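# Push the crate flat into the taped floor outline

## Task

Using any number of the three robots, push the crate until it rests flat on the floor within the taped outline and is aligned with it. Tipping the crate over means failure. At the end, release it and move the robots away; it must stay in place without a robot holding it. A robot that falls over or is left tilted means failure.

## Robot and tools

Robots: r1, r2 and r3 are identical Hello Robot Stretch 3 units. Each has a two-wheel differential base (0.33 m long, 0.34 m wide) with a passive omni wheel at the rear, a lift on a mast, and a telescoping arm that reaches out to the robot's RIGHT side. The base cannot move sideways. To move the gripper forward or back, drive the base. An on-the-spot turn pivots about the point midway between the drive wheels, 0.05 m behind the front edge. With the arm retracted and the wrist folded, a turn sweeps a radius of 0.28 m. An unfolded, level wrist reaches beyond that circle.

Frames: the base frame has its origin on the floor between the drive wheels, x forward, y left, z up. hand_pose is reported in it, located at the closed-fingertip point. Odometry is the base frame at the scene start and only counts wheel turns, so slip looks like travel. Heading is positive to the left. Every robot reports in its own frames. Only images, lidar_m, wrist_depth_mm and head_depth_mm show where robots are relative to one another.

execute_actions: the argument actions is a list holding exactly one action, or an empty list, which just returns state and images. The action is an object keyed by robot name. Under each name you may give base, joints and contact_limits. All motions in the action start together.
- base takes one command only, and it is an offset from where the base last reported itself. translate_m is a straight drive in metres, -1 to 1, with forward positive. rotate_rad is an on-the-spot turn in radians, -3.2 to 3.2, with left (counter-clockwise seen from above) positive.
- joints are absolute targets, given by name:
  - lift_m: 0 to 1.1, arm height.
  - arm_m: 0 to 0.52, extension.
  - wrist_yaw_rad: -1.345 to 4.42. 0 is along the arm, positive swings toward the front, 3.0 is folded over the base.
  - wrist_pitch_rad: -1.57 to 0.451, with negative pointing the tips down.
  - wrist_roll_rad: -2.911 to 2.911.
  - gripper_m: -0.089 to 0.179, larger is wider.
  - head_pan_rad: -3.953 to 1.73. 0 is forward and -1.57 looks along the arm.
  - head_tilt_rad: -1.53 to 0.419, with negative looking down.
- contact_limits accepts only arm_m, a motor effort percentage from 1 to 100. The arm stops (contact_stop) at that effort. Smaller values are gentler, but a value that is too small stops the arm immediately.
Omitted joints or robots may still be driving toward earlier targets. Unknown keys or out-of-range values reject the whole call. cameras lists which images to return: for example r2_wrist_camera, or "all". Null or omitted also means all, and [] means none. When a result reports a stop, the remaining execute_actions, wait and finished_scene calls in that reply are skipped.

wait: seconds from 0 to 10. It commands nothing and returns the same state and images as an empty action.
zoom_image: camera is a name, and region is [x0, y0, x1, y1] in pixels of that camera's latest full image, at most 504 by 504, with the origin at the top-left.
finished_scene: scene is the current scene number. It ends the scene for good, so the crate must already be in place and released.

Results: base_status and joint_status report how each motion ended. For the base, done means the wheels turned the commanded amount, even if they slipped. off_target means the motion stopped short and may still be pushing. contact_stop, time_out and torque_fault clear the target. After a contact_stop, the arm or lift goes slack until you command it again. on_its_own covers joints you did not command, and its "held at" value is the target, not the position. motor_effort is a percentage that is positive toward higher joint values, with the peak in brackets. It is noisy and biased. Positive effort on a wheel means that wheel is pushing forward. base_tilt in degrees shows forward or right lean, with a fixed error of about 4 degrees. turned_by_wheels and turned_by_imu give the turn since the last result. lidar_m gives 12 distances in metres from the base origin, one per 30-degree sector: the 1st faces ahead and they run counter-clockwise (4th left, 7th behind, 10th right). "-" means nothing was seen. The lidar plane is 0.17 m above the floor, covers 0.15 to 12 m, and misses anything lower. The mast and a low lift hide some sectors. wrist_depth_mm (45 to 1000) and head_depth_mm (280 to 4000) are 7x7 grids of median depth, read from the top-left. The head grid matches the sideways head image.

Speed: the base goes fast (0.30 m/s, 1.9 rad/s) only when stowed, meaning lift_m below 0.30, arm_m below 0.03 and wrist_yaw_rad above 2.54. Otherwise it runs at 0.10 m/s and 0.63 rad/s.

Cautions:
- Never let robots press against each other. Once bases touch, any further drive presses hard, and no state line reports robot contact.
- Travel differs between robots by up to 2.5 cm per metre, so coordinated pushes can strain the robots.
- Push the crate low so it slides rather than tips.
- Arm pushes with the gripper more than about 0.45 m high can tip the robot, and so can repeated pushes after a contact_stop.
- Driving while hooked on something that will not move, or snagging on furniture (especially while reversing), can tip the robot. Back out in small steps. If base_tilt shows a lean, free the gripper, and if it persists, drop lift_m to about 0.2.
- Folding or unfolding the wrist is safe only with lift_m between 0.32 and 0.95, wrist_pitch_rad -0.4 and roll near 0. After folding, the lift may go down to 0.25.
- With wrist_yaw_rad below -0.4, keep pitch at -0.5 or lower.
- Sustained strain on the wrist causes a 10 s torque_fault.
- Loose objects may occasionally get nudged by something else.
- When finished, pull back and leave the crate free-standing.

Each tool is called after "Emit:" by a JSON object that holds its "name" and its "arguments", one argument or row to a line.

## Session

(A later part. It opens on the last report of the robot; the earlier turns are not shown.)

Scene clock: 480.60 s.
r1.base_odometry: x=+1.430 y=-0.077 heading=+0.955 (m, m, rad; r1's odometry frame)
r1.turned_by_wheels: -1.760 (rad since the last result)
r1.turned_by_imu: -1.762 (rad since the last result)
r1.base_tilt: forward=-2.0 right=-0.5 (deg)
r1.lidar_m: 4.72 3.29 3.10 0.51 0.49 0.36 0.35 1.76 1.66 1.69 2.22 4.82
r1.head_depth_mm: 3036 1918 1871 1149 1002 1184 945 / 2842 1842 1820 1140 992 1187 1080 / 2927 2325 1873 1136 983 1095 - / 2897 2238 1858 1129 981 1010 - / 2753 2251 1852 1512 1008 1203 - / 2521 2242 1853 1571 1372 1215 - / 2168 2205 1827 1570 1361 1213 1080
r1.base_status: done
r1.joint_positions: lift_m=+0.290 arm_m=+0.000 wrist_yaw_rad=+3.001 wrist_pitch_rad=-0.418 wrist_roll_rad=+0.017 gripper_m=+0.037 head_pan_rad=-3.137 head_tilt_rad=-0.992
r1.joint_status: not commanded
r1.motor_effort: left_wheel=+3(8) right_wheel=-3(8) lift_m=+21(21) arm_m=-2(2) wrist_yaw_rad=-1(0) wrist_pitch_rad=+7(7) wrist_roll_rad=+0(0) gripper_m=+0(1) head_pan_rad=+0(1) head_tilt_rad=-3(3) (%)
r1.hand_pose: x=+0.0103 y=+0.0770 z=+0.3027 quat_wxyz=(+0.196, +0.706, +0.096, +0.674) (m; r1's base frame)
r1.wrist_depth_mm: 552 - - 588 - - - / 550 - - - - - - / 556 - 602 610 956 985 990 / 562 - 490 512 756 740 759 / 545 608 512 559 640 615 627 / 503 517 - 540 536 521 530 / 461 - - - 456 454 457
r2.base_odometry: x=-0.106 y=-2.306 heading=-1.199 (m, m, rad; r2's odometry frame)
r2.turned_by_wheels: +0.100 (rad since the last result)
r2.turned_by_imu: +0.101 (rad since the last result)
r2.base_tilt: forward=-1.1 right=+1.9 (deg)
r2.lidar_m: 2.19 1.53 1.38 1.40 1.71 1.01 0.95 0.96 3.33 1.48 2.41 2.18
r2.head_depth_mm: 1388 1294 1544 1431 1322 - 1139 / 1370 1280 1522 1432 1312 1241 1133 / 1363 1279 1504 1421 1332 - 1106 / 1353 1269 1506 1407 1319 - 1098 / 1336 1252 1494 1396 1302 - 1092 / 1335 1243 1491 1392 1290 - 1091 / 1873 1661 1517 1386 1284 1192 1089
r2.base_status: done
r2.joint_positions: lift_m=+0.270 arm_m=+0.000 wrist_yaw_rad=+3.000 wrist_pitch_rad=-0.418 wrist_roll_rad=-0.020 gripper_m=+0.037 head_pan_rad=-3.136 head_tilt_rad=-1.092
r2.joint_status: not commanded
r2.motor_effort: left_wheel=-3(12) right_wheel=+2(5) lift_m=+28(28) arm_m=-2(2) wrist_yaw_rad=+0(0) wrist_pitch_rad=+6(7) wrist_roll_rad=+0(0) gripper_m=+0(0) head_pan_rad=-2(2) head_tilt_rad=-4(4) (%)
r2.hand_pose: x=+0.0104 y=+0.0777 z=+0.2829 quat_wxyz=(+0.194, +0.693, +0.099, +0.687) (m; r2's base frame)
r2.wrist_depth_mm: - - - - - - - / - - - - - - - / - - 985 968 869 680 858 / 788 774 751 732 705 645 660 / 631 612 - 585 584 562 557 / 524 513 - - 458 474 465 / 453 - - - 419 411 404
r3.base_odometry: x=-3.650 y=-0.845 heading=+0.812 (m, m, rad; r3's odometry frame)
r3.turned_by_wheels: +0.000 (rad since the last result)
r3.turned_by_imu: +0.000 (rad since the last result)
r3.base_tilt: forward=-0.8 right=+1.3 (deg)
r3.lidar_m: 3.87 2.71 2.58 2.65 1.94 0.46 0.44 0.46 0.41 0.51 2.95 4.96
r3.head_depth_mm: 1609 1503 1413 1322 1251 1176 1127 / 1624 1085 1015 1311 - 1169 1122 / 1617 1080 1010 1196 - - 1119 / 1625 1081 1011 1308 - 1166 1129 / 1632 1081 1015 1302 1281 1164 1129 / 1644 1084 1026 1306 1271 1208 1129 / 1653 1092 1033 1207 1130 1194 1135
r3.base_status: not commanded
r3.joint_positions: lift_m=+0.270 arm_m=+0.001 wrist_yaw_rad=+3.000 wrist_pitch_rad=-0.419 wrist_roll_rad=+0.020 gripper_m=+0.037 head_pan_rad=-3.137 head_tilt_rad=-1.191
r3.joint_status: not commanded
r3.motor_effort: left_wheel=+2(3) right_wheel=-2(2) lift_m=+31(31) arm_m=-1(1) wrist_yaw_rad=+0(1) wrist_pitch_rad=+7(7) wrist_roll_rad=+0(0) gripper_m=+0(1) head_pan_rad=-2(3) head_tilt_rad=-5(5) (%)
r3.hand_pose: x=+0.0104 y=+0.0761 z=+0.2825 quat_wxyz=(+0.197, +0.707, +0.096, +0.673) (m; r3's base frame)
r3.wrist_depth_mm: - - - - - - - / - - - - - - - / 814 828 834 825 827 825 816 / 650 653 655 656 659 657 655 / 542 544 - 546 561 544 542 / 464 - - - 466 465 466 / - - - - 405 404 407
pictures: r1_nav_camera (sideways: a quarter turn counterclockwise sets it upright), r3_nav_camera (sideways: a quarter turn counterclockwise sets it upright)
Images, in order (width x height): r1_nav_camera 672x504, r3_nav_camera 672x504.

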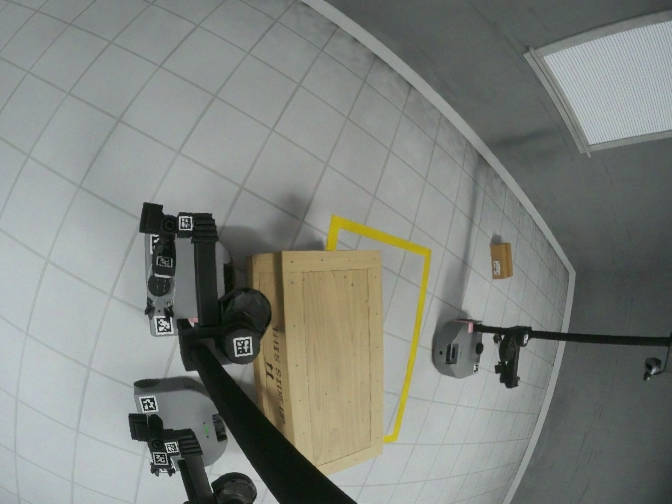

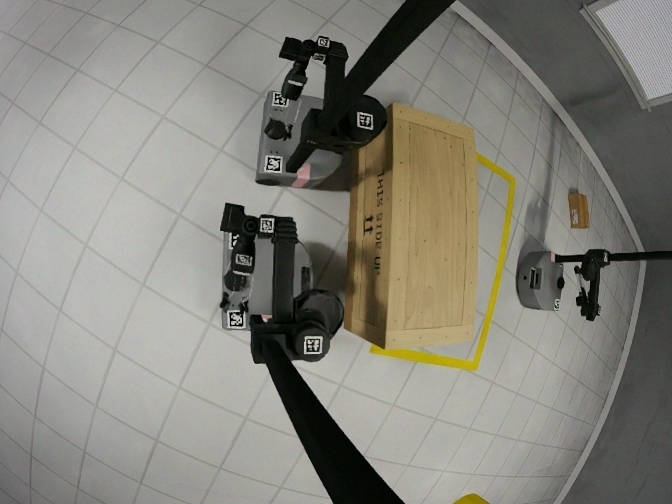

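Emit:
{"name": "execute_actions", "arguments": {
  "actions": [
    {"r1":{"base":{"translate_m":-0.065}},"r3":{"base":{"translate_m":-0.155}}}
  ],
  "cameras": []
}}

Emit:
{"name": "execute_actions", "arguments": {
  "actions": [
    {"r1":{"base":{"translate_m":-0.4}},"r3":{"base":{"translate_m":-0.4}}}
  ],
  "cameras": ["r2_nav_camera","r1_nav_camera"]
}}

Scene clock: 486.30 s.
r1.base_odometry: x=+1.392 y=-0.130 heading=+0.955 (m, m, rad; r1's odometry frame)
r1.turned_by_wheels: +0.000 (rad since the last result)
r1.turned_by_imu: +0.001 (rad since the last result)
r1.base_tilt: forward=-2.0 right=-0.5 (deg)
r1.lidar_m: 4.76 3.31 3.13 0.50 0.40 0.30 0.29 0.30 1.63 1.67 2.18 4.90
r1.head_depth_mm: 3037 2144 1831 1621 998 1036 943 / 2855 1779 1776 1601 994 1047 1077 / 2938 2292 1856 1601 989 917 - / 2912 2215 1877 1596 987 - - / 2761 2198 1860 1581 1010 1000 - / 2493 2242 1827 1569 1370 1205 - / 2134 2173 1834 1566 1364 1208 1084
r1.base_status: done
r1.joint_positions: lift_m=+0.290 arm_m=+0.000 wrist_yaw_rad=+3.001 wrist_pitch_rad=-0.418 wrist_roll_rad=+0.017 gripper_m=+0.037 head_pan_rad=-3.137 head_tilt_rad=-0.992
r1.joint_status: not commanded
r1.motor_effort: left_wheel=+2(9) right_wheel=-2(9) lift_m=+21(22) arm_m=-1(2) wrist_yaw_rad=-1(1) wrist_pitch_rad=+7(7) wrist_roll_rad=+0(0) gripper_m=+1(1) head_pan_rad=-1(0) head_tilt_rad=-3(3) (%)
r1.hand_pose: x=+0.0103 y=+0.0770 z=+0.3027 quat_wxyz=(+0.196, +0.706, +0.096, +0.674) (m; r1's base frame)
r1.wrist_depth_mm: 436 - 601 - - - - / 445 - - - - - - / 453 - 601 954 936 972 954 / 461 - 483 722 740 751 758 / 441 570 503 569 642 621 629 / 433 513 - 540 534 524 527 / 405 - - - 452 455 456
r2.base_odometry: x=-0.106 y=-2.306 heading=-1.199 (m, m, rad; r2's odometry frame)
r2.turned_by_wheels: +0.000 (rad since the last result)
r2.turned_by_imu: -0.001 (rad since the last result)
r2.base_tilt: forward=-1.1 right=+1.8 (deg)
r2.lidar_m: 2.19 1.53 1.38 1.39 1.70 1.01 0.95 0.96 3.34 1.48 2.41 2.18
r2.head_depth_mm: 1385 1300 1539 1434 1315 - 1135 / 1376 1279 1517 1427 1315 1243 1128 / 1361 1275 1514 1417 1329 - 1112 / 1347 1263 1507 1410 1324 - 1096 / 1346 1249 1497 1404 1297 - 1092 / 1332 1244 1481 1399 1286 - 1087 / 1855 1671 1518 1386 1277 1185 1089
r2.base_status: not commanded
r2.joint_positions: lift_m=+0.270 arm_m=+0.000 wrist_yaw_rad=+3.000 wrist_pitch_rad=-0.418 wrist_roll_rad=-0.020 gripper_m=+0.037 head_pan_rad=-3.136 head_tilt_rad=-1.092
r2.joint_status: not commanded
r2.motor_effort: left_wheel=-3(3) right_wheel=+1(1) lift_m=+28(29) arm_m=-2(2) wrist_yaw_rad=+0(0) wrist_pitch_rad=+6(7) wrist_roll_rad=+0(0) gripper_m=+0(1) head_pan_rad=-3(2) head_tilt_rad=-3(4) (%)
r2.hand_pose: x=+0.0104 y=+0.0777 z=+0.2829 quat_wxyz=(+0.194, +0.693, +0.099, +0.687) (m; r2's base frame)
r2.wrist_depth_mm: - - - - - - - / - - - - - - - / - - 980 948 872 675 849 / 796 769 739 725 704 646 666 / 633 611 - 586 590 569 550 / 524 516 - - 458 473 468 / 456 - - - 417 411 403
r3.base_odometry: x=-3.756 y=-0.958 heading=+0.813 (m, m, rad; r3's odometry frame)
r3.turned_by_wheels: +0.000 (rad since the last result)
r3.turned_by_imu: -0.001 (rad since the last result)
r3.base_tilt: forward=-0.7 right=+1.2 (deg)
r3.lidar_m: 3.96 2.80 2.66 2.72 1.84 0.30 0.29 0.30 0.42 0.38 2.85 5.10
r3.head_depth_mm: 1608 1503 1414 1319 1262 1174 1119 / 1618 1513 1009 952 - 1169 1125 / 1576 1508 1013 954 - - 1125 / 1583 1525 1011 962 - 1168 1129 / 1645 1523 1015 969 1278 1169 1129 / 1655 1536 1012 974 1259 1204 1134 / 1653 1538 1023 971 1135 1171 1134
r3.base_status: done
r3.joint_positions: lift_m=+0.270 arm_m=+0.001 wrist_yaw_rad=+3.000 wrist_pitch_rad=-0.419 wrist_roll_rad=+0.020 gripper_m=+0.037 head_pan_rad=-3.137 head_tilt_rad=-1.191
r3.joint_status: not commanded
r3.motor_effort: left_wheel=+3(7) right_wheel=-2(11) lift_m=+31(31) arm_m=-1(2) wrist_yaw_rad=+0(0) wrist_pitch_rad=+6(7) wrist_roll_rad=+0(0) gripper_m=+0(0) head_pan_rad=-3(2) head_tilt_rad=-6(6) (%)
r3.hand_pose: x=+0.0104 y=+0.0761 z=+0.2825 quat_wxyz=(+0.197, +0.707, +0.096, +0.673) (m; r3's base frame)
r3.wrist_depth_mm: - - - - - - - / - - - - - - - / 823 832 831 830 822 820 820 / 652 655 658 655 653 660 649 / 541 543 - 543 565 545 546 / 462 - - - 460 461 466 / - - - - 403 405 407
pictures: none
No camera images: the call's "cameras" was empty. Leave "cameras" out to get every camera's image.

Scene clock: 489.23 s.
r1.base_odometry: x=+1.161 y=-0.456 heading=+0.955 (m, m, rad; r1's odometry frame)
r1.turned_by_wheels: +0.000 (rad since the last result)
r1.turned_by_imu: +0.022 (rad since the last result)
r1.base_tilt: forward=-1.9 right=-0.5 (deg)
r1.lidar_m: 4.92 3.49 3.31 0.49 0.38 0.29 0.28 0.29 1.45 1.49 1.97 4.88
r1.head_depth_mm: 2833 2232 1556 1519 998 945 942 / 2958 2331 1619 1546 993 981 1074 / 2955 2302 1885 1612 982 905 - / 2749 2298 1868 1588 982 - - / 2506 2279 1861 1577 1011 927 - / 2107 2223 1849 1569 1375 1216 - / 1828 2033 1828 1562 1363 1205 1088
r1.base_status: translate_m off_target (by the wheels' count: -0.3996 of -0.4000)
r1.joint_positions: lift_m=+0.290 arm_m=+0.000 wrist_yaw_rad=+3.000 wrist_pitch_rad=-0.418 wrist_roll_rad=+0.017 gripper_m=+0.037 head_pan_rad=-3.137 head_tilt_rad=-0.993
r1.joint_status: not commanded
r1.on_its_own: left_wheel is at rest, and its effort (-40) is outside its rest range (-18 to +18); right_wheel is at rest, and its effort (-61) is outside its rest range (-18 to +18)
r1.motor_effort: left_wheel=-40(70) right_wheel=-61(84) lift_m=+22(21) arm_m=-2(2) wrist_yaw_rad=+0(3) wrist_pitch_rad=+7(7) wrist_roll_rad=+0(0) gripper_m=+0(0) head_pan_rad=+0(0) head_tilt_rad=-4(3) (%)
r1.hand_pose: x=+0.0104 y=+0.0770 z=+0.3027 quat_wxyz=(+0.196, +0.706, +0.096, +0.674) (m; r1's base frame)
r1.wrist_depth_mm: 407 - 602 - - - - / 418 - - - - - - / 436 - 610 947 961 983 944 / 439 - 493 696 747 746 772 / 418 568 505 585 647 627 613 / 407 512 - 535 536 518 520 / 391 - - - 450 457 451
r2.base_odometry: x=-0.106 y=-2.306 heading=-1.199 (m, m, rad; r2's odometry frame)
r2.turned_by_wheels: +0.000 (rad since the last result)
r2.turned_by_imu: -0.001 (rad since the last result)
r2.base_tilt: forward=-1.1 right=+1.8 (deg)
r2.lidar_m: 2.19 1.52 1.39 1.39 1.70 0.61 0.57 0.58 3.33 1.48 2.40 2.18
r2.head_depth_mm: 1136 1233 1115 1347 1322 - 1132 / 1182 1225 1105 1328 1316 1242 1126 / 1919 1714 1105 1305 1331 - 1112 / 1359 1492 1097 1283 1328 - 1095 / 1338 1187 1092 1262 1300 - 1092 / 1111 1308 1081 1255 1281 - 1087 / 1853 1666 1515 1387 1284 1189 1094
r2.base_status: not commanded
r2.joint_positions: lift_m=+0.270 arm_m=+0.000 wrist_yaw_rad=+3.000 wrist_pitch_rad=-0.418 wrist_roll_rad=-0.020 gripper_m=+0.037 head_pan_rad=-3.136 head_tilt_rad=-1.092
r2.joint_status: not commanded
r2.motor_effort: left_wheel=-2(3) right_wheel=+2(1) lift_m=+28(28) arm_m=-2(2) wrist_yaw_rad=+0(0) wrist_pitch_rad=+6(7) wrist_roll_rad=+0(0) gripper_m=-1(1) head_pan_rad=-2(2) head_tilt_rad=-3(3) (%)
r2.hand_pose: x=+0.0104 y=+0.0777 z=+0.2829 quat_wxyz=(+0.194, +0.693, +0.099, +0.687) (m; r2's base frame)
r2.wrist_depth_mm: - - - - - - - / - - - - - - - / - - 987 956 876 682 856 / 790 779 743 726 705 642 659 / 625 611 - 590 594 560 554 / 520 520 - - 457 478 468 / 460 - - - 419 410 405
r3.base_odometry: x=-4.031 y=-1.248 heading=+0.813 (m, m, rad; r3's odometry frame)
r3.turned_by_wheels: +0.000 (rad since the last result)
r3.turned_by_imu: +0.012 (rad since the last result)
r3.base_tilt: forward=-0.7 right=+1.3 (deg)
r3.lidar_m: 4.18 2.97 2.83 2.92 3.45 0.29 0.28 0.29 0.41 0.38 2.63 5.46
r3.head_depth_mm: 1625 1506 1405 1328 1258 1174 1120 / 1612 1494 1002 951 - 1167 1122 / 1415 1388 1005 955 - - 1123 / 1379 1394 1011 959 - 1165 1128 / 1632 1521 1012 964 1266 1177 1136 / 1637 1536 1014 973 1266 1211 1139 / 1641 1525 1019 975 1123 1170 1136
r3.base_status: translate_m off_target (by the wheels' count: -0.3997 of -0.4000)
r3.joint_positions: lift_m=+0.270 arm_m=+0.001 wrist_yaw_rad=+3.000 wrist_pitch_rad=-0.419 wrist_roll_rad=+0.020 gripper_m=+0.037 head_pan_rad=-3.137 head_tilt_rad=-1.191
r3.joint_status: not commanded
r3.on_its_own: left_wheel is at rest, and its effort (-37) is outside its rest range (-18 to +18); right_wheel is at rest, and its effort (-58) is outside its rest range (-18 to +18)
r3.motor_effort: left_wheel=-37(88) right_wheel=-58(87) lift_m=+30(31) arm_m=-1(1) wrist_yaw_rad=+0(1) wrist_pitch_rad=+6(7) wrist_roll_rad=-1(0) gripper_m=+0(1) head_pan_rad=-3(3) head_tilt_rad=-5(6) (%)
r3.hand_pose: x=+0.0104 y=+0.0761 z=+0.2825 quat_wxyz=(+0.197, +0.707, +0.096, +0.673) (m; r3's base frame)
r3.wrist_depth_mm: - - - - - - - / - - - - - - - / 829 827 830 823 822 821 820 / 656 657 659 658 654 649 655 / 545 546 - 543 562 540 543 / 333 - - - 464 460 465 / - - - - 405 402 405
pictures: r1_nav_camera (sideways: a quarter turn counterclockwise sets it upright), r2_nav_camera (sideways: a quarter turn counterclockwise sets it upright)
Images, in order (width x height): r1_nav_camera 672x504, r2_nav_camera 672x504.

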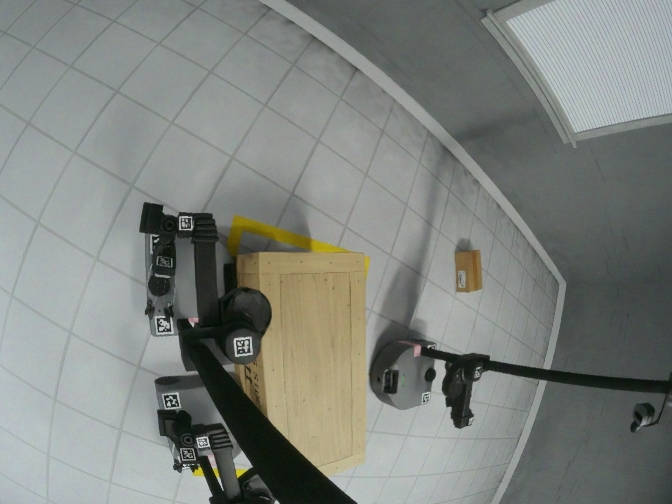

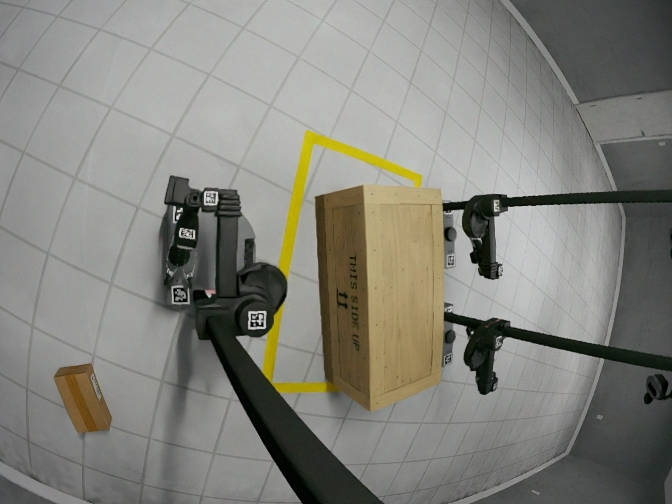

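Emit:
{"name": "execute_actions", "arguments": {
  "actions": [
    {"r1":{"base":{"translate_m":0.04}},"r3":{"base":{"translate_m":0.2}},"r2":{"base":{"rotate_rad":0.22}}}
  ],
  "cameras": []
}}

Emit:
{"name": "execute_actions", "arguments": {
  "actions": [
    {"r1":{"base":{"rotate_rad":-0.26}},"r3":{"base":{"rotate_rad":-0.26}},"r2":{"base":{"translate_m":-0.285}}}
  ],
  "cameras": []
}}

Emit:
{"name": "execute_actions", "arguments": {
  "actions": [
    {"r2":{"base":{"translate_m":-0.13}}}
  ],
  "cameras": ["r2_nav_camera","r1_nav_camera","r3_nav_camera"]
}}

Scene clock: 499.27 s.
r1.base_odometry: x=+1.184 y=-0.424 heading=+0.955 (m, m, rad; r1's odometry frame)
r1.turned_by_wheels: +0.000 (rad since the last result)
r1.turned_by_imu: +0.001 (rad since the last result)
r1.base_tilt: forward=-2.0 right=-0.4 (deg)
r1.lidar_m: 4.88 3.48 0.52 0.65 0.44 0.33 0.32 0.33 1.47 1.51 2.01 4.97
r1.head_depth_mm: 2885 1309 1554 1526 1000 1079 979 / 2972 2345 1658 1545 992 1132 1075 / 2925 2279 1887 1602 989 970 - / 2845 2265 1878 1121 977 - - / 2548 2246 1861 1577 1008 1184 - / 2154 2229 1850 1564 1366 1210 - / 1888 2041 1835 1561 1363 1202 1088
r1.base_status: done
r1.joint_positions: lift_m=+0.290 arm_m=+0.000 wrist_yaw_rad=+3.000 wrist_pitch_rad=-0.418 wrist_roll_rad=+0.017 gripper_m=+0.037 head_pan_rad=-3.137 head_tilt_rad=-0.993
r1.joint_status: not commanded
r1.motor_effort: left_wheel=+0(31) right_wheel=+1(49) lift_m=+21(21) arm_m=-2(1) wrist_yaw_rad=+0(0) wrist_pitch_rad=+7(7) wrist_roll_rad=+0(0) gripper_m=+0(0) head_pan_rad=-1(1) head_tilt_rad=-3(3) (%)
r1.hand_pose: x=+0.0104 y=+0.0770 z=+0.3027 quat_wxyz=(+0.196, +0.706, +0.096, +0.674) (m; r1's base frame)
r1.wrist_depth_mm: 466 - - 670 - - - / 485 - - - - - - / 491 - 688 608 976 945 978 / 498 - 520 513 706 765 722 / 483 600 603 540 610 618 612 / 481 511 - 539 535 528 535 / 444 - - - 457 466 454
r2.base_odometry: x=-0.106 y=-2.306 heading=-0.979 (m, m, rad; r2's odometry frame)
r2.turned_by_wheels: +0.220 (rad since the last result)
r2.turned_by_imu: +0.221 (rad since the last result)
r2.base_tilt: forward=-1.0 right=+1.8 (deg)
r2.lidar_m: 1.87 1.42 1.38 1.46 0.72 0.57 0.57 3.43 1.48 1.60 2.24 2.19
r2.head_depth_mm: 1954 1713 1118 1140 1324 - 1134 / 1614 1578 1112 1182 1308 1241 1127 / 1430 1516 1104 1223 1325 - 1113 / 1578 1507 1100 1263 1329 - 1095 / 1883 1684 1102 1348 1309 - 1099 / 1881 1690 1522 1395 1282 - 1089 / 1861 1665 1510 1386 1275 1195 1094
r2.base_status: done
r2.joint_positions: lift_m=+0.270 arm_m=+0.000 wrist_yaw_rad=+3.000 wrist_pitch_rad=-0.418 wrist_roll_rad=-0.020 gripper_m=+0.037 head_pan_rad=-3.136 head_tilt_rad=-1.092
r2.joint_status: not commanded
r2.motor_effort: left_wheel=-2(14) right_wheel=+2(7) lift_m=+28(28) arm_m=-2(2) wrist_yaw_rad=+0(0) wrist_pitch_rad=+6(7) wrist_roll_rad=+0(0) gripper_m=-1(0) head_pan_rad=-2(2) head_tilt_rad=-3(3) (%)
r2.hand_pose: x=+0.0104 y=+0.0777 z=+0.2829 quat_wxyz=(+0.194, +0.693, +0.099, +0.687) (m; r2's base frame)
r2.wrist_depth_mm: - - - - - - - / - - - - - - - / 665 - 989 948 941 847 659 / 669 771 747 728 709 678 554 / 605 613 - 585 593 559 551 / 523 516 - - 460 476 469 / 456 - - - 419 411 406
r3.base_odometry: x=-3.894 y=-1.103 heading=+0.813 (m, m, rad; r3's odometry frame)
r3.turned_by_wheels: +0.000 (rad since the last result)
r3.turned_by_imu: +0.000 (rad since the last result)
r3.base_tilt: forward=-0.7 right=+1.3 (deg)
r3.lidar_m: 4.05 2.87 2.75 2.82 3.63 0.49 0.48 0.50 0.44 0.54 2.76 5.27
r3.head_depth_mm: 1614 1508 1414 1321 1257 1172 1117 / 1577 1082 1025 1306 - 1164 1124 / 1446 1077 1018 1282 - - 1126 / 1457 1083 1024 1305 - 1163 1128 / 1642 1084 1032 1317 1284 1176 1136 / 1648 1086 1035 1321 1272 1202 1136 / 1649 1092 1039 1189 1126 1199 1139
r3.base_status: done
r3.joint_positions: lift_m=+0.270 arm_m=+0.001 wrist_yaw_rad=+3.000 wrist_pitch_rad=-0.419 wrist_roll_rad=+0.020 gripper_m=+0.037 head_pan_rad=-3.137 head_tilt_rad=-1.191
r3.joint_status: not commanded
r3.motor_effort: left_wheel=+0(28) right_wheel=+1(44) lift_m=+31(30) arm_m=-1(1) wrist_yaw_rad=-1(0) wrist_pitch_rad=+6(7) wrist_roll_rad=+0(0) gripper_m=-1(0) head_pan_rad=-3(2) head_tilt_rad=-5(5) (%)
r3.hand_pose: x=+0.0104 y=+0.0761 z=+0.2825 quat_wxyz=(+0.197, +0.707, +0.096, +0.673) (m; r3's base frame)
r3.wrist_depth_mm: - - - - - - - / - - - - - - - / 829 815 822 823 828 826 818 / 654 652 655 655 653 651 656 / 540 542 - 544 559 543 547 / 465 - - - 464 466 465 / - - - - 404 407 406
pictures: none
No camera images: the call's "cameras" was empty. Leave "cameras" out to get every camera's image.

Scene clock: 501.87 s.
r1.base_odometry: x=+1.184 y=-0.424 heading=+0.695 (m, m, rad; r1's odometry frame)
r1.turned_by_wheels: -0.260 (rad since the last result)
r1.turned_by_imu: -0.260 (rad since the last result)
r1.base_tilt: forward=-2.0 right=-0.4 (deg)
r1.lidar_m: 5.22 3.86 3.31 0.52 0.60 0.36 0.32 0.32 1.47 1.47 1.67 2.77
r1.head_depth_mm: 2971 2345 1817 1155 1032 1249 952 / 2659 2180 1154 1142 1012 1236 1078 / 2924 2324 1512 1135 990 1159 - / 2910 2250 1884 1128 980 - - / 2868 2237 1869 1113 974 1024 - / 2824 2236 1850 1565 1003 1176 - / 2597 2225 1823 1567 1362 1203 1086
r1.base_status: done
r1.joint_positions: lift_m=+0.290 arm_m=+0.000 wrist_yaw_rad=+3.000 wrist_pitch_rad=-0.418 wrist_roll_rad=+0.017 gripper_m=+0.037 head_pan_rad=-3.137 head_tilt_rad=-0.993
r1.joint_status: not commanded
r1.motor_effort: left_wheel=+2(7) right_wheel=-2(9) lift_m=+21(22) arm_m=-2(2) wrist_yaw_rad=-1(1) wrist_pitch_rad=+7(7) wrist_roll_rad=+0(0) gripper_m=+0(0) head_pan_rad=-1(1) head_tilt_rad=-3(2) (%)
r1.hand_pose: x=+0.0104 y=+0.0770 z=+0.3027 quat_wxyz=(+0.196, +0.706, +0.096, +0.674) (m; r1's base frame)
r1.wrist_depth_mm: - - 658 - - - - / - - - - - - - / 937 - 603 910 991 996 - / 744 - 516 684 750 764 784 / 623 622 539 585 641 633 620 / 519 515 - 530 542 523 535 / 461 - - - 458 454 460
r2.base_odometry: x=-0.264 y=-2.069 heading=-0.980 (m, m, rad; r2's odometry frame)
r2.turned_by_wheels: +0.000 (rad since the last result)
r2.turned_by_imu: -0.001 (rad since the last result)
r2.base_tilt: forward=-1.1 right=+1.8 (deg)
r2.lidar_m: 2.08 1.58 1.54 1.62 0.36 0.29 0.28 0.31 1.46 1.41 2.48 2.42
r2.head_depth_mm: 1955 1731 1524 1018 957 - 1133 / 1945 1650 1546 1011 955 1238 1130 / 1910 1460 1386 1011 946 - 1112 / 1101 1436 1392 1004 942 - 1095 / 1887 1688 1533 995 967 - 1096 / 1879 1687 1525 1390 1275 - 1087 / 1862 1669 1506 1384 1277 1186 1090
r2.base_status: done
r2.joint_positions: lift_m=+0.270 arm_m=+0.000 wrist_yaw_rad=+3.000 wrist_pitch_rad=-0.418 wrist_roll_rad=-0.020 gripper_m=+0.037 head_pan_rad=-3.136 head_tilt_rad=-1.092
r2.joint_status: not commanded
r2.motor_effort: left_wheel=-3(15) right_wheel=+2(4) lift_m=+28(29) arm_m=-2(2) wrist_yaw_rad=+0(0) wrist_pitch_rad=+7(6) wrist_roll_rad=+0(0) gripper_m=-1(1) head_pan_rad=-2(3) head_tilt_rad=-3(2) (%)
r2.hand_pose: x=+0.0104 y=+0.0777 z=+0.2829 quat_wxyz=(+0.194, +0.693, +0.099, +0.687) (m; r2's base frame)
r2.wrist_depth_mm: 385 - - - - - - / 347 - - - - - - / 346 426 980 948 924 890 813 / 341 450 745 718 705 697 675 / 337 470 - 584 589 557 548 / 332 455 - - 461 478 471 / 315 - - - 421 412 404
r3.base_odometry: x=-3.894 y=-1.103 heading=+0.553 (m, m, rad; r3's odometry frame)
r3.turned_by_wheels: -0.260 (rad since the last result)
r3.turned_by_imu: -0.255 (rad since the last result)
r3.base_tilt: forward=-0.7 right=+1.2 (deg)
r3.lidar_m: 5.25 3.25 2.75 2.74 1.74 1.73 0.48 0.48 0.42 0.41 2.30 3.81
r3.head_depth_mm: 1620 1512 1420 1330 1259 1175 1122 / 1631 1509 1415 1325 - 1167 1126 / 1626 1519 1127 1329 - - 1124 / 1612 1078 1020 1308 - 1163 1134 / 1220 1086 1021 1306 1278 1167 1134 / 1023 1094 1017 1256 1274 1207 1135 / 1633 1091 1020 1200 1162 1180 1143
r3.base_status: done
r3.joint_positions: lift_m=+0.270 arm_m=+0.001 wrist_yaw_rad=+3.000 wrist_pitch_rad=-0.419 wrist_roll_rad=+0.020 gripper_m=+0.037 head_pan_rad=-3.137 head_tilt_rad=-1.191
r3.joint_status: not commanded
r3.motor_effort: left_wheel=+3(7) right_wheel=-2(8) lift_m=+31(31) arm_m=-1(2) wrist_yaw_rad=-1(0) wrist_pitch_rad=+6(7) wrist_roll_rad=+0(0) gripper_m=-1(1) head_pan_rad=-2(2) head_tilt_rad=-5(5) (%)
r3.hand_pose: x=+0.0104 y=+0.0761 z=+0.2825 quat_wxyz=(+0.197, +0.707, +0.096, +0.673) (m; r3's base frame)
r3.wrist_depth_mm: - - - - - - - / - - - - - - - / 829 818 840 829 815 837 838 / 656 654 656 652 649 656 663 / 543 539 - 542 558 542 544 / 468 - - - 463 464 467 / - - - - 404 409 405
pictures: none
No camera images: the call's "cameras" was empty. Leave "cameras" out to get every camera's image.

Scene clock: 504.20 s.
r1.base_odometry: x=+1.184 y=-0.424 heading=+0.695 (m, m, rad; r1's odometry frame)
r1.turned_by_wheels: +0.000 (rad since the last result)
r1.turned_by_imu: +0.001 (rad since the last result)
r1.base_tilt: forward=-1.9 right=-0.3 (deg)
r1.lidar_m: 5.20 3.88 3.29 0.52 0.47 0.33 0.31 0.32 1.48 1.47 1.67 2.77
r1.head_depth_mm: 788 2285 1231 1120 996 1164 951 / 2974 2201 1091 1122 991 1182 1077 / 2933 2285 1888 1130 989 1002 - / 2882 2292 1866 1126 979 - - / 2882 2249 1862 1114 971 1043 - / 2831 2266 1866 1555 1006 1171 - / 2575 2207 1840 1559 1362 1208 1077
r1.base_status: not commanded
r1.joint_positions: lift_m=+0.290 arm_m=+0.000 wrist_yaw_rad=+3.000 wrist_pitch_rad=-0.418 wrist_roll_rad=+0.017 gripper_m=+0.037 head_pan_rad=-3.137 head_tilt_rad=-0.993
r1.joint_status: not commanded
r1.motor_effort: left_wheel=+2(2) right_wheel=-3(2) lift_m=+22(21) arm_m=-1(2) wrist_yaw_rad=+0(0) wrist_pitch_rad=+7(7) wrist_roll_rad=+0(0) gripper_m=+0(0) head_pan_rad=+0(0) head_tilt_rad=-3(2) (%)
r1.hand_pose: x=+0.0104 y=+0.0770 z=+0.3027 quat_wxyz=(+0.196, +0.706, +0.096, +0.674) (m; r1's base frame)
r1.wrist_depth_mm: - - 656 - - - - / 546 - - - - - - / 558 - 602 882 972 - 968 / 541 - 513 678 750 742 751 / 526 615 533 597 627 620 611 / 490 530 - 537 539 536 520 / 451 - - - 452 455 454
r2.base_odometry: x=-0.337 y=-1.962 heading=-0.980 (m, m, rad; r2's odometry frame)
r2.turned_by_wheels: +0.000 (rad since the last result)
r2.turned_by_imu: +0.080 (rad since the last result)
r2.base_tilt: forward=-1.1 right=+1.8 (deg)
r2.lidar_m: 2.03 1.62 1.60 0.45 0.29 0.27 0.27 0.34 1.42 1.38 2.54 2.51
r2.head_depth_mm: 1948 1667 1570 1020 933 - 1136 / 1940 1419 1392 1014 930 1047 1129 / 1832 1063 1358 1007 945 - 1113 / 1909 1660 1376 1003 946 - 1100 / 1896 1694 1535 1362 1054 - 1094 / 1883 1682 1520 1393 1283 - 1089 / 1869 1664 1513 1386 1280 1185 1084
r2.base_status: translate_m off_target (by the wheels' count: -0.1296 of -0.1300)
r2.joint_positions: lift_m=+0.270 arm_m=+0.000 wrist_yaw_rad=+3.000 wrist_pitch_rad=-0.417 wrist_roll_rad=-0.020 gripper_m=+0.037 head_pan_rad=-3.136 head_tilt_rad=-1.092
r2.joint_status: not commanded
r2.on_its_own: left_wheel is at rest, and its effort (-67) is outside its rest range (-18 to +18); right_wheel is at rest, and its effort (-30) is outside its rest range (-18 to +18)
r2.motor_effort: left_wheel=-67(100) right_wheel=-30(55) lift_m=+28(29) arm_m=-2(2) wrist_yaw_rad=+0(1) wrist_pitch_rad=+6(7) wrist_roll_rad=+0(0) gripper_m=-1(0) head_pan_rad=-2(2) head_tilt_rad=-3(4) (%)
r2.hand_pose: x=+0.0104 y=+0.0777 z=+0.2829 quat_wxyz=(+0.194, +0.693, +0.099, +0.687) (m; r2's base frame)
r2.wrist_depth_mm: 339 - 519 - - - - / 265 - 558 - - - - / 271 320 596 944 923 884 868 / 276 339 631 730 706 684 668 / 280 363 - 589 592 563 550 / 285 360 - - 458 477 471 / 276 - - - 419 411 406
r3.base_odometry: x=-3.894 y=-1.103 heading=+0.553 (m, m, rad; r3's odometry frame)
r3.turned_by_wheels: +0.000 (rad since the last result)
r3.turned_by_imu: +0.000 (rad since the last result)
r3.base_tilt: forward=-0.7 right=+1.3 (deg)
r3.lidar_m: 5.28 3.25 2.74 2.74 1.74 1.74 0.37 0.39 0.42 0.41 2.29 3.82
r3.head_depth_mm: 1622 1509 1414 1322 1268 1173 1125 / 1623 1509 1419 1326 - 1170 1118 / 1624 1506 1032 1219 - - 1123 / 1392 1331 1013 1087 - 1160 1125 / 1017 1071 1014 1086 1280 1170 1131 / 962 1174 1014 1089 1269 1209 1129 / 1651 1542 1020 1086 1149 1179 1133
r3.base_status: not commanded
r3.joint_positions: lift_m=+0.270 arm_m=+0.001 wrist_yaw_rad=+3.000 wrist_pitch_rad=-0.419 wrist_roll_rad=+0.020 gripper_m=+0.037 head_pan_rad=-3.137 head_tilt_rad=-1.191
r3.joint_status: not commanded
r3.motor_effort: left_wheel=+2(2) right_wheel=-1(2) lift_m=+31(30) arm_m=-1(2) wrist_yaw_rad=+0(0) wrist_pitch_rad=+7(6) wrist_roll_rad=+0(0) gripper_m=-1(1) head_pan_rad=-3(3) head_tilt_rad=-6(6) (%)
r3.hand_pose: x=+0.0104 y=+0.0761 z=+0.2825 quat_wxyz=(+0.197, +0.707, +0.096, +0.673) (m; r3's base frame)
r3.wrist_depth_mm: - - - - - - - / - - - - - - - / 822 832 824 823 830 831 815 / 654 657 654 655 651 657 657 / 543 546 - 544 562 544 546 / 467 - - - 461 461 462 / - - - - 403 404 405
pictures: r1_nav_camera (sideways: a quarter turn counterclockwise sets it upright), r2_nav_camera (sideways: a quarter turn counterclockwise sets it upright), r3_nav_camera (sideways: a quarter turn counterclockwise sets it upright)
Images, in order (width x height): r1_nav_camera 672x504, r2_nav_camera 672x504, r3_nav_camera 672x504.

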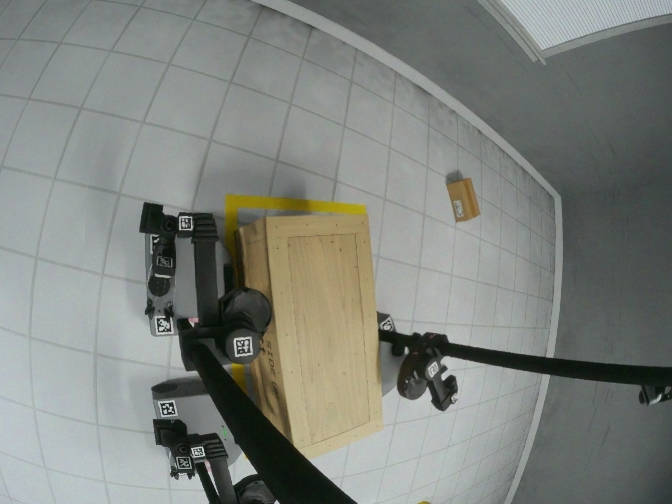

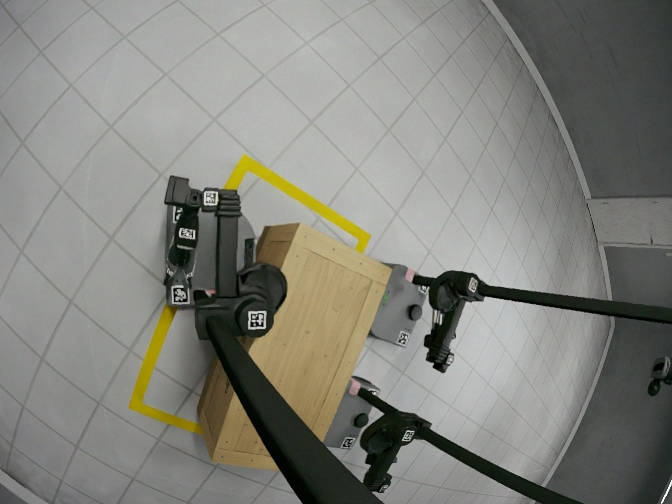

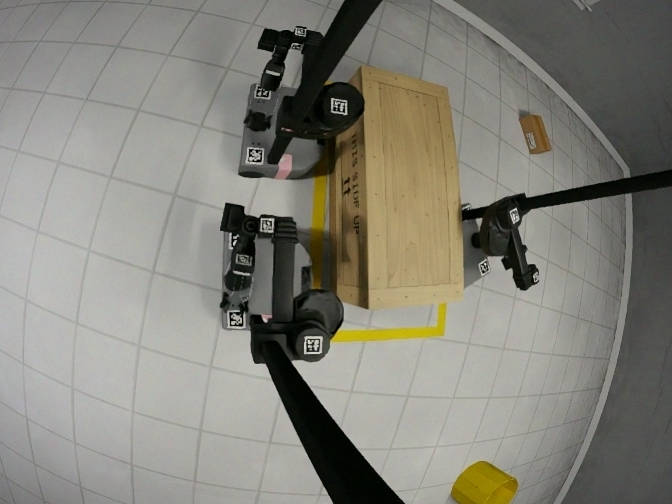

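Emit:
{"name": "execute_actions", "arguments": {
  "actions": [
    {"r2":{"base":{"translate_m":-0.065}}}
  ],
  "cameras": ["r1_nav_camera","r3_nav_camera"]
}}

Scene clock: 507.53 s.
r1.base_odometry: x=+1.184 y=-0.424 heading=+0.695 (m, m, rad; r1's odometry frame)
r1.turned_by_wheels: +0.000 (rad since the last result)
r1.turned_by_imu: +0.001 (rad since the last result)
r1.base_tilt: forward=-2.0 right=-0.4 (deg)
r1.lidar_m: 5.21 3.88 3.30 0.52 0.41 0.31 0.30 0.32 1.48 1.47 1.67 2.76
r1.head_depth_mm: 2802 2131 1295 1079 1003 985 952 / 2939 2344 1085 1114 991 1056 1074 / 2921 2312 1869 1436 984 921 - / 2865 2265 1871 1593 984 - - / 2852 2270 1860 1113 977 1036 - / 2904 2248 1848 1570 1007 1164 - / 2610 2210 1828 1572 1354 1205 1088
r1.base_status: not commanded
r1.joint_positions: lift_m=+0.290 arm_m=+0.000 wrist_yaw_rad=+3.000 wrist_pitch_rad=-0.418 wrist_roll_rad=+0.017 gripper_m=+0.037 head_pan_rad=-3.137 head_tilt_rad=-0.993
r1.joint_status: not commanded
r1.motor_effort: left_wheel=+3(2) right_wheel=-2(2) lift_m=+21(22) arm_m=-2(2) wrist_yaw_rad=-1(0) wrist_pitch_rad=+7(7) wrist_roll_rad=+0(0) gripper_m=+0(1) head_pan_rad=-1(1) head_tilt_rad=-3(2) (%)
r1.hand_pose: x=+0.0104 y=+0.0770 z=+0.3027 quat_wxyz=(+0.196, +0.706, +0.096, +0.674) (m; r1's base frame)
r1.wrist_depth_mm: 432 - 676 - - - - / 439 - - - - - - / 452 - 600 945 959 959 985 / 450 - 513 699 760 755 776 / 444 578 541 577 635 608 620 / 432 518 - 537 542 524 532 / 416 - - - 453 456 454
r2.base_odometry: x=-0.373 y=-1.908 heading=-0.980 (m, m, rad; r2's odometry frame)
r2.turned_by_wheels: +0.000 (rad since the last result)
r2.turned_by_imu: +0.013 (rad since the last result)
r2.base_tilt: forward=-1.1 right=+1.9 (deg)
r2.lidar_m: 2.05 1.65 1.64 0.39 0.28 0.27 0.27 0.37 1.45 1.37 2.58 2.56
r2.head_depth_mm: 1960 1755 1552 1018 939 - 1133 / 1942 1268 1373 1012 932 954 1131 / 1806 1028 1342 1010 943 - 1106 / 1909 1673 1516 1002 942 - 1098 / 1896 1689 1525 1387 1215 - 1090 / 1878 1675 1524 1399 1288 - 1089 / 1874 1678 1517 1385 1278 1186 1088
r2.base_status: translate_m off_target (by the wheels' count: -0.0646 of -0.0650)
r2.joint_positions: lift_m=+0.270 arm_m=+0.000 wrist_yaw_rad=+3.000 wrist_pitch_rad=-0.417 wrist_roll_rad=-0.020 gripper_m=+0.037 head_pan_rad=-3.136 head_tilt_rad=-1.092
r2.joint_status: not commanded
r2.on_its_own: left_wheel is at rest, and its effort (-74) is outside its rest range (-18 to +18); right_wheel is at rest, and its effort (-30) is outside its rest range (-18 to +18)
r2.motor_effort: left_wheel=-74(97) right_wheel=-30(68) lift_m=+28(28) arm_m=-2(2) wrist_yaw_rad=+0(0) wrist_pitch_rad=+6(6) wrist_roll_rad=+0(0) gripper_m=+0(0) head_pan_rad=-2(2) head_tilt_rad=-3(3) (%)
r2.hand_pose: x=+0.0105 y=+0.0777 z=+0.2829 quat_wxyz=(+0.194, +0.693, +0.099, +0.687) (m; r2's base frame)
r2.wrist_depth_mm: 337 - 427 - - - - / 246 - 462 - - - - / 252 294 501 874 923 888 857 / 259 311 535 703 710 700 664 / 266 334 - 579 594 559 549 / 272 340 - - 458 477 466 / 271 - - - 420 410 404
r3.base_odometry: x=-3.894 y=-1.103 heading=+0.553 (m, m, rad; r3's odometry frame)
r3.turned_by_wheels: +0.000 (rad since the last result)
r3.turned_by_imu: +0.000 (rad since the last result)
r3.base_tilt: forward=-0.7 right=+1.3 (deg)
r3.lidar_m: 5.28 3.25 2.75 2.74 1.75 1.73 0.30 0.32 0.42 0.41 2.29 3.83
r3.head_depth_mm: 1603 1504 1406 1322 1258 1175 1122 / 1611 1509 1408 1320 - 1175 1118 / 1614 1509 1028 993 - - 1129 / 1077 1328 1013 962 - 1157 1126 / 1092 1047 1010 975 1293 1180 1131 / 944 1235 1016 982 1274 1202 1132 / 1652 1539 1019 986 1158 1181 1140
r3.base_status: not commanded
r3.joint_positions: lift_m=+0.270 arm_m=+0.001 wrist_yaw_rad=+3.000 wrist_pitch_rad=-0.419 wrist_roll_rad=+0.020 gripper_m=+0.037 head_pan_rad=-3.137 head_tilt_rad=-1.191
r3.joint_status: not commanded
r3.motor_effort: left_wheel=+2(2) right_wheel=-1(1) lift_m=+31(30) arm_m=-1(1) wrist_yaw_rad=+0(0) wrist_pitch_rad=+6(6) wrist_roll_rad=-1(0) gripper_m=+0(0) head_pan_rad=-2(2) head_tilt_rad=-5(6) (%)
r3.hand_pose: x=+0.0104 y=+0.0761 z=+0.2825 quat_wxyz=(+0.197, +0.707, +0.096, +0.673) (m; r3's base frame)
r3.wrist_depth_mm: - - - - - - - / - - - - - - - / 817 819 824 823 821 812 828 / 654 657 658 658 652 648 656 / 544 544 - 543 557 544 547 / 468 - - - 463 462 465 / - - - - 406 405 407
pictures: r1_nav_camera (sideways: a quarter turn counterclockwise sets it upright), r3_nav_camera (sideways: a quarter turn counterclockwise sets it upright)
Images, in order (width x height): r1_nav_camera 672x504, r3_nav_camera 672x504.

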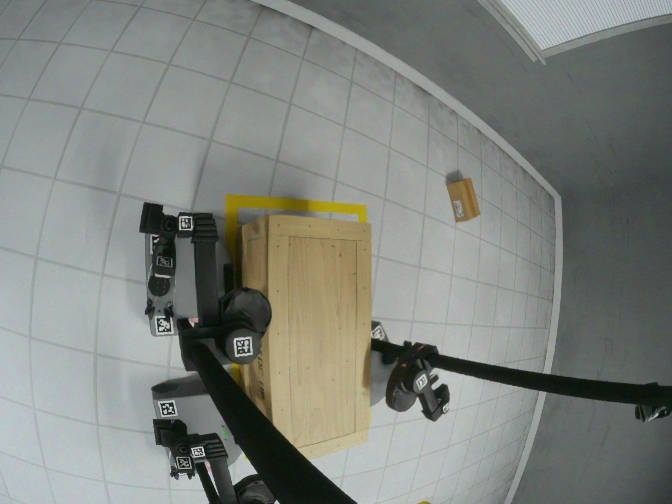

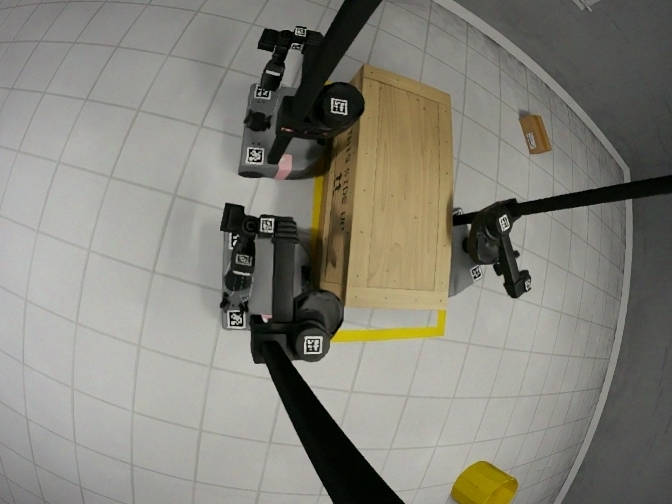

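Emit:
{"name": "execute_actions", "arguments": {
  "actions": [
    {"r2":{"base":{"translate_m":0.5}},"r1":{"base":{"translate_m":-0.12}},"r3":{"base":{"translate_m":-0.13}}}
  ],
  "cameras": []
}}

Emit:
{"name": "execute_actions", "arguments": {
  "actions": [
    {"r1":{"base":{"translate_m":0.25}},"r3":{"base":{"translate_m":0.25}}}
  ],
  "cameras": ["r1_nav_camera","r3_nav_camera","r2_nav_camera"]
}}

Scene clock: 513.80 s.
r1.base_odometry: x=+1.093 y=-0.500 heading=+0.694 (m, m, rad; r1's odometry frame)
r1.turned_by_wheels: -0.001 (rad since the last result)
r1.turned_by_imu: +0.007 (rad since the last result)
r1.base_tilt: forward=-1.9 right=-0.5 (deg)
r1.lidar_m: 5.28 3.88 3.31 0.52 0.40 0.29 0.28 0.29 1.46 1.46 1.66 2.77
r1.head_depth_mm: 2952 2336 1910 1617 1000 1012 951 / 2962 2307 1903 1611 995 1045 1073 / 2826 2278 1597 1554 986 917 - / 2794 2105 1667 1594 981 - - / 2882 2244 1834 1585 976 919 - / 2842 2217 1846 1578 990 1131 - / 2554 2230 1830 1554 1367 1213 1082
r1.base_status: translate_m off_target (by the wheels' count: -0.1196 of -0.1200)
r1.joint_positions: lift_m=+0.290 arm_m=+0.000 wrist_yaw_rad=+3.000 wrist_pitch_rad=-0.418 wrist_roll_rad=+0.017 gripper_m=+0.037 head_pan_rad=-3.137 head_tilt_rad=-0.994
r1.joint_status: not commanded
r1.on_its_own: left_wheel is at rest, and its effort (-45) is outside its rest range (-18 to +18); right_wheel is at rest, and its effort (-31) is outside its rest range (-18 to +18)
r1.motor_effort: left_wheel=-45(71) right_wheel=-31(79) lift_m=+21(22) arm_m=-2(2) wrist_yaw_rad=+0(5) wrist_pitch_rad=+7(7) wrist_roll_rad=+0(0) gripper_m=+0(0) head_pan_rad=-1(1) head_tilt_rad=-3(4) (%)
r1.hand_pose: x=+0.0104 y=+0.0770 z=+0.3027 quat_wxyz=(+0.196, +0.706, +0.096, +0.674) (m; r1's base frame)
r1.wrist_depth_mm: 454 - 475 - - - - / 453 - - - - - - / 469 - 601 973 958 939 955 / 454 - 505 753 763 756 774 / 436 583 540 609 642 622 627 / 435 520 - 549 547 526 541 / 407 - - - 448 455 452
r2.base_odometry: x=-0.094 y=-2.323 heading=-0.980 (m, m, rad; r2's odometry frame)
r2.turned_by_wheels: +0.000 (rad since the last result)
r2.turned_by_imu: -0.001 (rad since the last result)
r2.base_tilt: forward=-1.0 right=+1.8 (deg)
r2.lidar_m: 1.66 1.34 1.33 1.46 0.68 0.64 0.65 3.43 1.53 2.71 2.18 2.17
r2.head_depth_mm: 1916 1744 1120 1139 1314 - 1135 / 1376 1222 1115 1250 1316 1244 1128 / 1441 1216 1116 1360 1332 - 1114 / 1493 1204 1142 1377 1321 - 1094 / 1892 1700 1269 1401 1300 - 1092 / 1882 1667 1525 1397 1282 - 1094 / 1864 1666 1514 1390 1276 1190 1091
r2.base_status: done
r2.joint_positions: lift_m=+0.270 arm_m=+0.000 wrist_yaw_rad=+3.000 wrist_pitch_rad=-0.417 wrist_roll_rad=-0.020 gripper_m=+0.037 head_pan_rad=-3.136 head_tilt_rad=-1.092
r2.joint_status: not commanded
r2.motor_effort: left_wheel=-1(54) right_wheel=+1(25) lift_m=+28(28) arm_m=-2(2) wrist_yaw_rad=+0(0) wrist_pitch_rad=+6(6) wrist_roll_rad=+0(0) gripper_m=+0(0) head_pan_rad=-2(3) head_tilt_rad=-4(3) (%)
r2.hand_pose: x=+0.0105 y=+0.0777 z=+0.2829 quat_wxyz=(+0.194, +0.693, +0.099, +0.687) (m; r2's base frame)
r2.wrist_depth_mm: - - - - - - - / 590 - - - - - - / 600 - 988 967 928 894 658 / 608 736 744 719 707 685 545 / 600 617 - 583 590 567 515 / 524 510 - - 461 477 465 / 456 - - - 416 413 405
r3.base_odometry: x=-4.004 y=-1.171 heading=+0.552 (m, m, rad; r3's odometry frame)
r3.turned_by_wheels: -0.001 (rad since the last result)
r3.turned_by_imu: -0.002 (rad since the last result)
r3.base_tilt: forward=-0.7 right=+1.3 (deg)
r3.lidar_m: 5.40 3.27 2.77 2.77 1.65 1.66 0.28 0.29 0.39 0.40 2.27 3.79
r3.head_depth_mm: 1617 1509 1411 1316 1259 1176 1123 / 1613 1515 1417 1328 - 1163 1123 / 1636 1515 1387 964 - - 1124 / 1627 1521 1010 960 - 1166 1124 / 1438 1489 1016 962 1268 1169 1132 / 1436 1479 1015 961 1260 1205 1135 / 1598 1546 1022 967 1179 1180 1140
r3.base_status: translate_m off_target (by the wheels' count: -0.1297 of -0.1300)
r3.joint_positions: lift_m=+0.270 arm_m=+0.001 wrist_yaw_rad=+3.000 wrist_pitch_rad=-0.419 wrist_roll_rad=+0.020 gripper_m=+0.037 head_pan_rad=-3.137 head_tilt_rad=-1.191
r3.joint_status: not commanded
r3.on_its_own: left_wheel is at rest, and its effort (-43) is outside its rest range (-18 to +18); right_wheel is at rest, and its effort (-37) is outside its rest range (-18 to +18)
r3.motor_effort: left_wheel=-43(71) right_wheel=-37(64) lift_m=+31(31) arm_m=-1(2) wrist_yaw_rad=-1(1) wrist_pitch_rad=+6(6) wrist_roll_rad=+0(0) gripper_m=-1(0) head_pan_rad=-2(2) head_tilt_rad=-5(5) (%)
r3.hand_pose: x=+0.0104 y=+0.0762 z=+0.2825 quat_wxyz=(+0.197, +0.707, +0.096, +0.673) (m; r3's base frame)
r3.wrist_depth_mm: - - - - - - - / - - - - - - - / 817 824 820 833 814 815 823 / 650 657 655 655 650 652 649 / 546 545 - 544 564 544 541 / 465 - - - 468 463 461 / - - - - 406 406 405
pictures: none
No camera images: the call's "cameras" was empty. Leave "cameras" out to get every camera's image.

Scene clock: 516.47 s.
r1.base_odometry: x=+1.285 y=-0.340 heading=+0.694 (m, m, rad; r1's odometry frame)
r1.turned_by_wheels: +0.000 (rad since the last result)
r1.turned_by_imu: +0.001 (rad since the last result)
r1.base_tilt: forward=-1.9 right=-0.4 (deg)
r1.lidar_m: 5.03 3.81 3.26 0.52 0.77 0.55 0.53 0.54 1.52 1.52 1.72 2.87
r1.head_depth_mm: 2993 2338 1912 1156 1246 1250 953 / 2992 2258 1852 1147 1232 1240 1069 / 2970 1597 1744 1140 1232 1272 - / 2749 2130 1777 1130 1220 - - / 2872 2247 1841 1121 1210 1242 - / 2841 2076 1847 1504 1328 1213 - / 2605 2210 1819 1567 1369 1207 1082
r1.base_status: done
r1.joint_positions: lift_m=+0.290 arm_m=+0.000 wrist_yaw_rad=+3.000 wrist_pitch_rad=-0.418 wrist_roll_rad=+0.017 gripper_m=+0.037 head_pan_rad=-3.137 head_tilt_rad=-0.994
r1.joint_status: not commanded
r1.motor_effort: left_wheel=+0(35) right_wheel=+0(27) lift_m=+22(22) arm_m=-1(2) wrist_yaw_rad=-1(0) wrist_pitch_rad=+7(7) wrist_roll_rad=+0(0) gripper_m=+1(1) head_pan_rad=-1(1) head_tilt_rad=-2(2) (%)
r1.hand_pose: x=+0.0104 y=+0.0770 z=+0.3027 quat_wxyz=(+0.196, +0.706, +0.096, +0.674) (m; r1's base frame)
r1.wrist_depth_mm: - - 482 - - - - / - - - - - - - / 960 - 602 959 986 958 965 / 754 - 514 760 762 750 756 / 615 592 528 612 643 625 616 / 532 531 - 544 537 524 520 / 459 - - - 456 455 459
r2.base_odometry: x=-0.094 y=-2.323 heading=-0.980 (m, m, rad; r2's odometry frame)
r2.turned_by_wheels: +0.000 (rad since the last result)
r2.turned_by_imu: -0.001 (rad since the last result)
r2.base_tilt: forward=-1.3 right=+1.9 (deg)
r2.lidar_m: 1.67 1.35 1.33 1.46 0.68 0.64 0.65 3.44 1.53 2.71 2.19 2.17
r2.head_depth_mm: 1891 1740 1118 1137 1317 - 1136 / 1640 1227 1109 1241 1315 1243 1132 / 1627 1222 1119 1367 1324 - 1114 / 1898 1212 1141 1384 1330 - 1099 / 1895 1693 1277 1401 1305 - 1095 / 1872 1675 1529 1393 1281 - 1091 / 1865 1680 1515 1387 1281 1187 1092
r2.base_status: not commanded
r2.joint_positions: lift_m=+0.270 arm_m=+0.000 wrist_yaw_rad=+3.000 wrist_pitch_rad=-0.417 wrist_roll_rad=-0.020 gripper_m=+0.037 head_pan_rad=-3.136 head_tilt_rad=-1.092
r2.joint_status: not commanded
r2.motor_effort: left_wheel=-1(1) right_wheel=+0(0) lift_m=+28(29) arm_m=-2(2) wrist_yaw_rad=+0(0) wrist_pitch_rad=+7(6) wrist_roll_rad=+0(0) gripper_m=+0(0) head_pan_rad=-2(2) head_tilt_rad=-3(3) (%)
r2.hand_pose: x=+0.0105 y=+0.0777 z=+0.2829 quat_wxyz=(+0.194, +0.693, +0.099, +0.687) (m; r2's base frame)
r2.wrist_depth_mm: - - - - - - - / 590 - - - - - - / 602 - 997 954 924 885 657 / 613 728 738 741 712 694 548 / 606 611 - 589 593 563 516 / 520 514 - - 460 475 469 / 459 - - - 417 409 406
r3.base_odometry: x=-3.791 y=-1.040 heading=+0.552 (m, m, rad; r3's odometry frame)
r3.turned_by_wheels: +0.000 (rad since the last result)
r3.turned_by_imu: +0.001 (rad since the last result)
r3.base_tilt: forward=-0.8 right=+1.3 (deg)
r3.lidar_m: 5.16 3.21 2.72 2.71 1.88 1.82 0.53 0.54 0.73 0.40 2.32 3.86
r3.head_depth_mm: 1624 1502 1411 1328 1256 1172 1117 / 1626 1500 1407 1330 - 1167 1127 / 1625 1099 1189 1339 - - 1126 / 1609 1080 1036 1324 - 1164 1126 / 1506 1082 1047 1333 1283 1175 1126 / 1495 1088 1046 1337 1263 1207 1128 / 1648 1088 1056 1333 1232 1171 1135
r3.base_status: done
r3.joint_positions: lift_m=+0.270 arm_m=+0.001 wrist_yaw_rad=+3.000 wrist_pitch_rad=-0.419 wrist_roll_rad=+0.020 gripper_m=+0.037 head_pan_rad=-3.137 head_tilt_rad=-1.191
r3.joint_status: not commanded
r3.motor_effort: left_wheel=+0(31) right_wheel=+1(28) lift_m=+30(30) arm_m=-2(2) wrist_yaw_rad=+0(1) wrist_pitch_rad=+7(6) wrist_roll_rad=+0(0) gripper_m=+0(1) head_pan_rad=-2(2) head_tilt_rad=-5(6) (%)
r3.hand_pose: x=+0.0104 y=+0.0762 z=+0.2825 quat_wxyz=(+0.197, +0.707, +0.096, +0.673) (m; r3's base frame)
r3.wrist_depth_mm: - - - - - - - / - - - - - - - / 815 827 823 829 822 825 824 / 662 657 655 649 660 656 644 / 546 545 - 536 562 551 544 / 463 - - - 464 464 467 / - - - - 404 409 406
pictures: r1_nav_camera (sideways: a quarter turn counterclockwise sets it upright), r2_nav_camera (sideways: a quarter turn counterclockwise sets it upright), r3_nav_camera (sideways: a quarter turn counterclockwise sets it upright)
Images, in order (width x height): r1_nav_camera 672x504, r2_nav_camera 672x504, r3_nav_camera 672x504.

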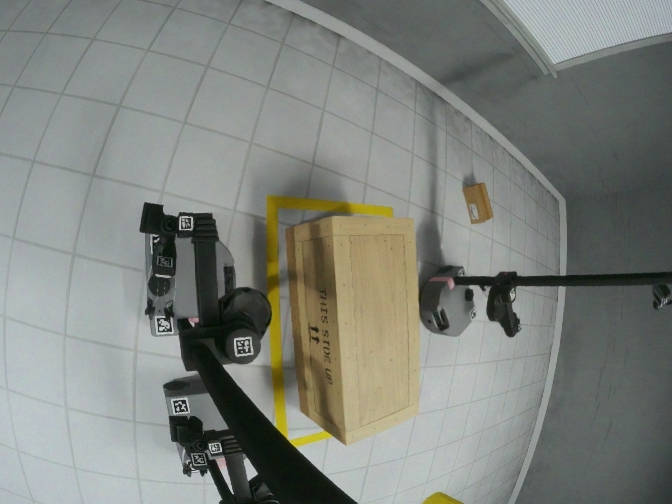

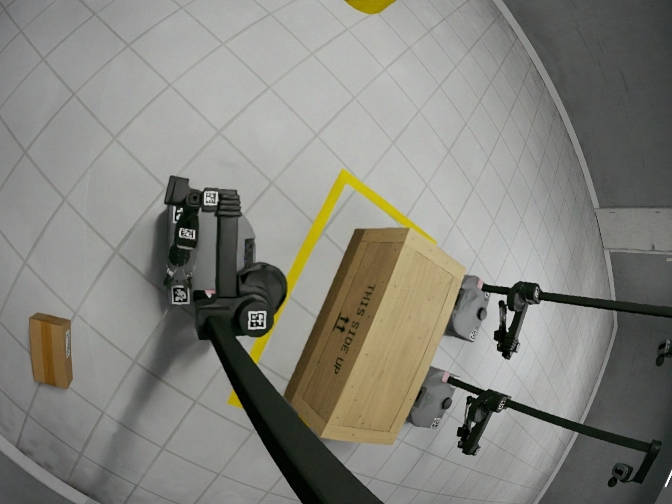

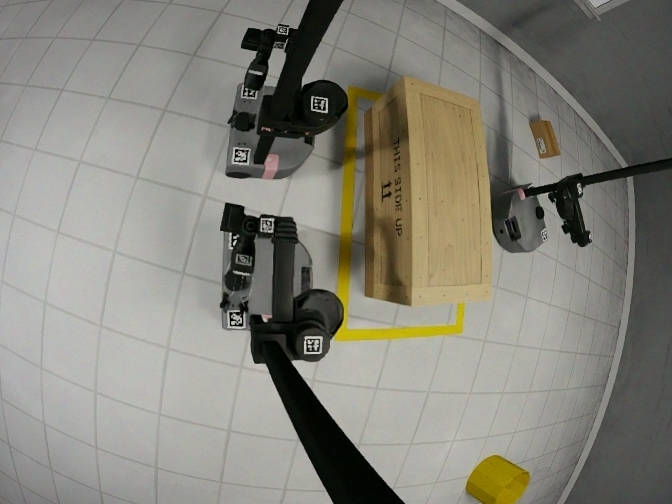

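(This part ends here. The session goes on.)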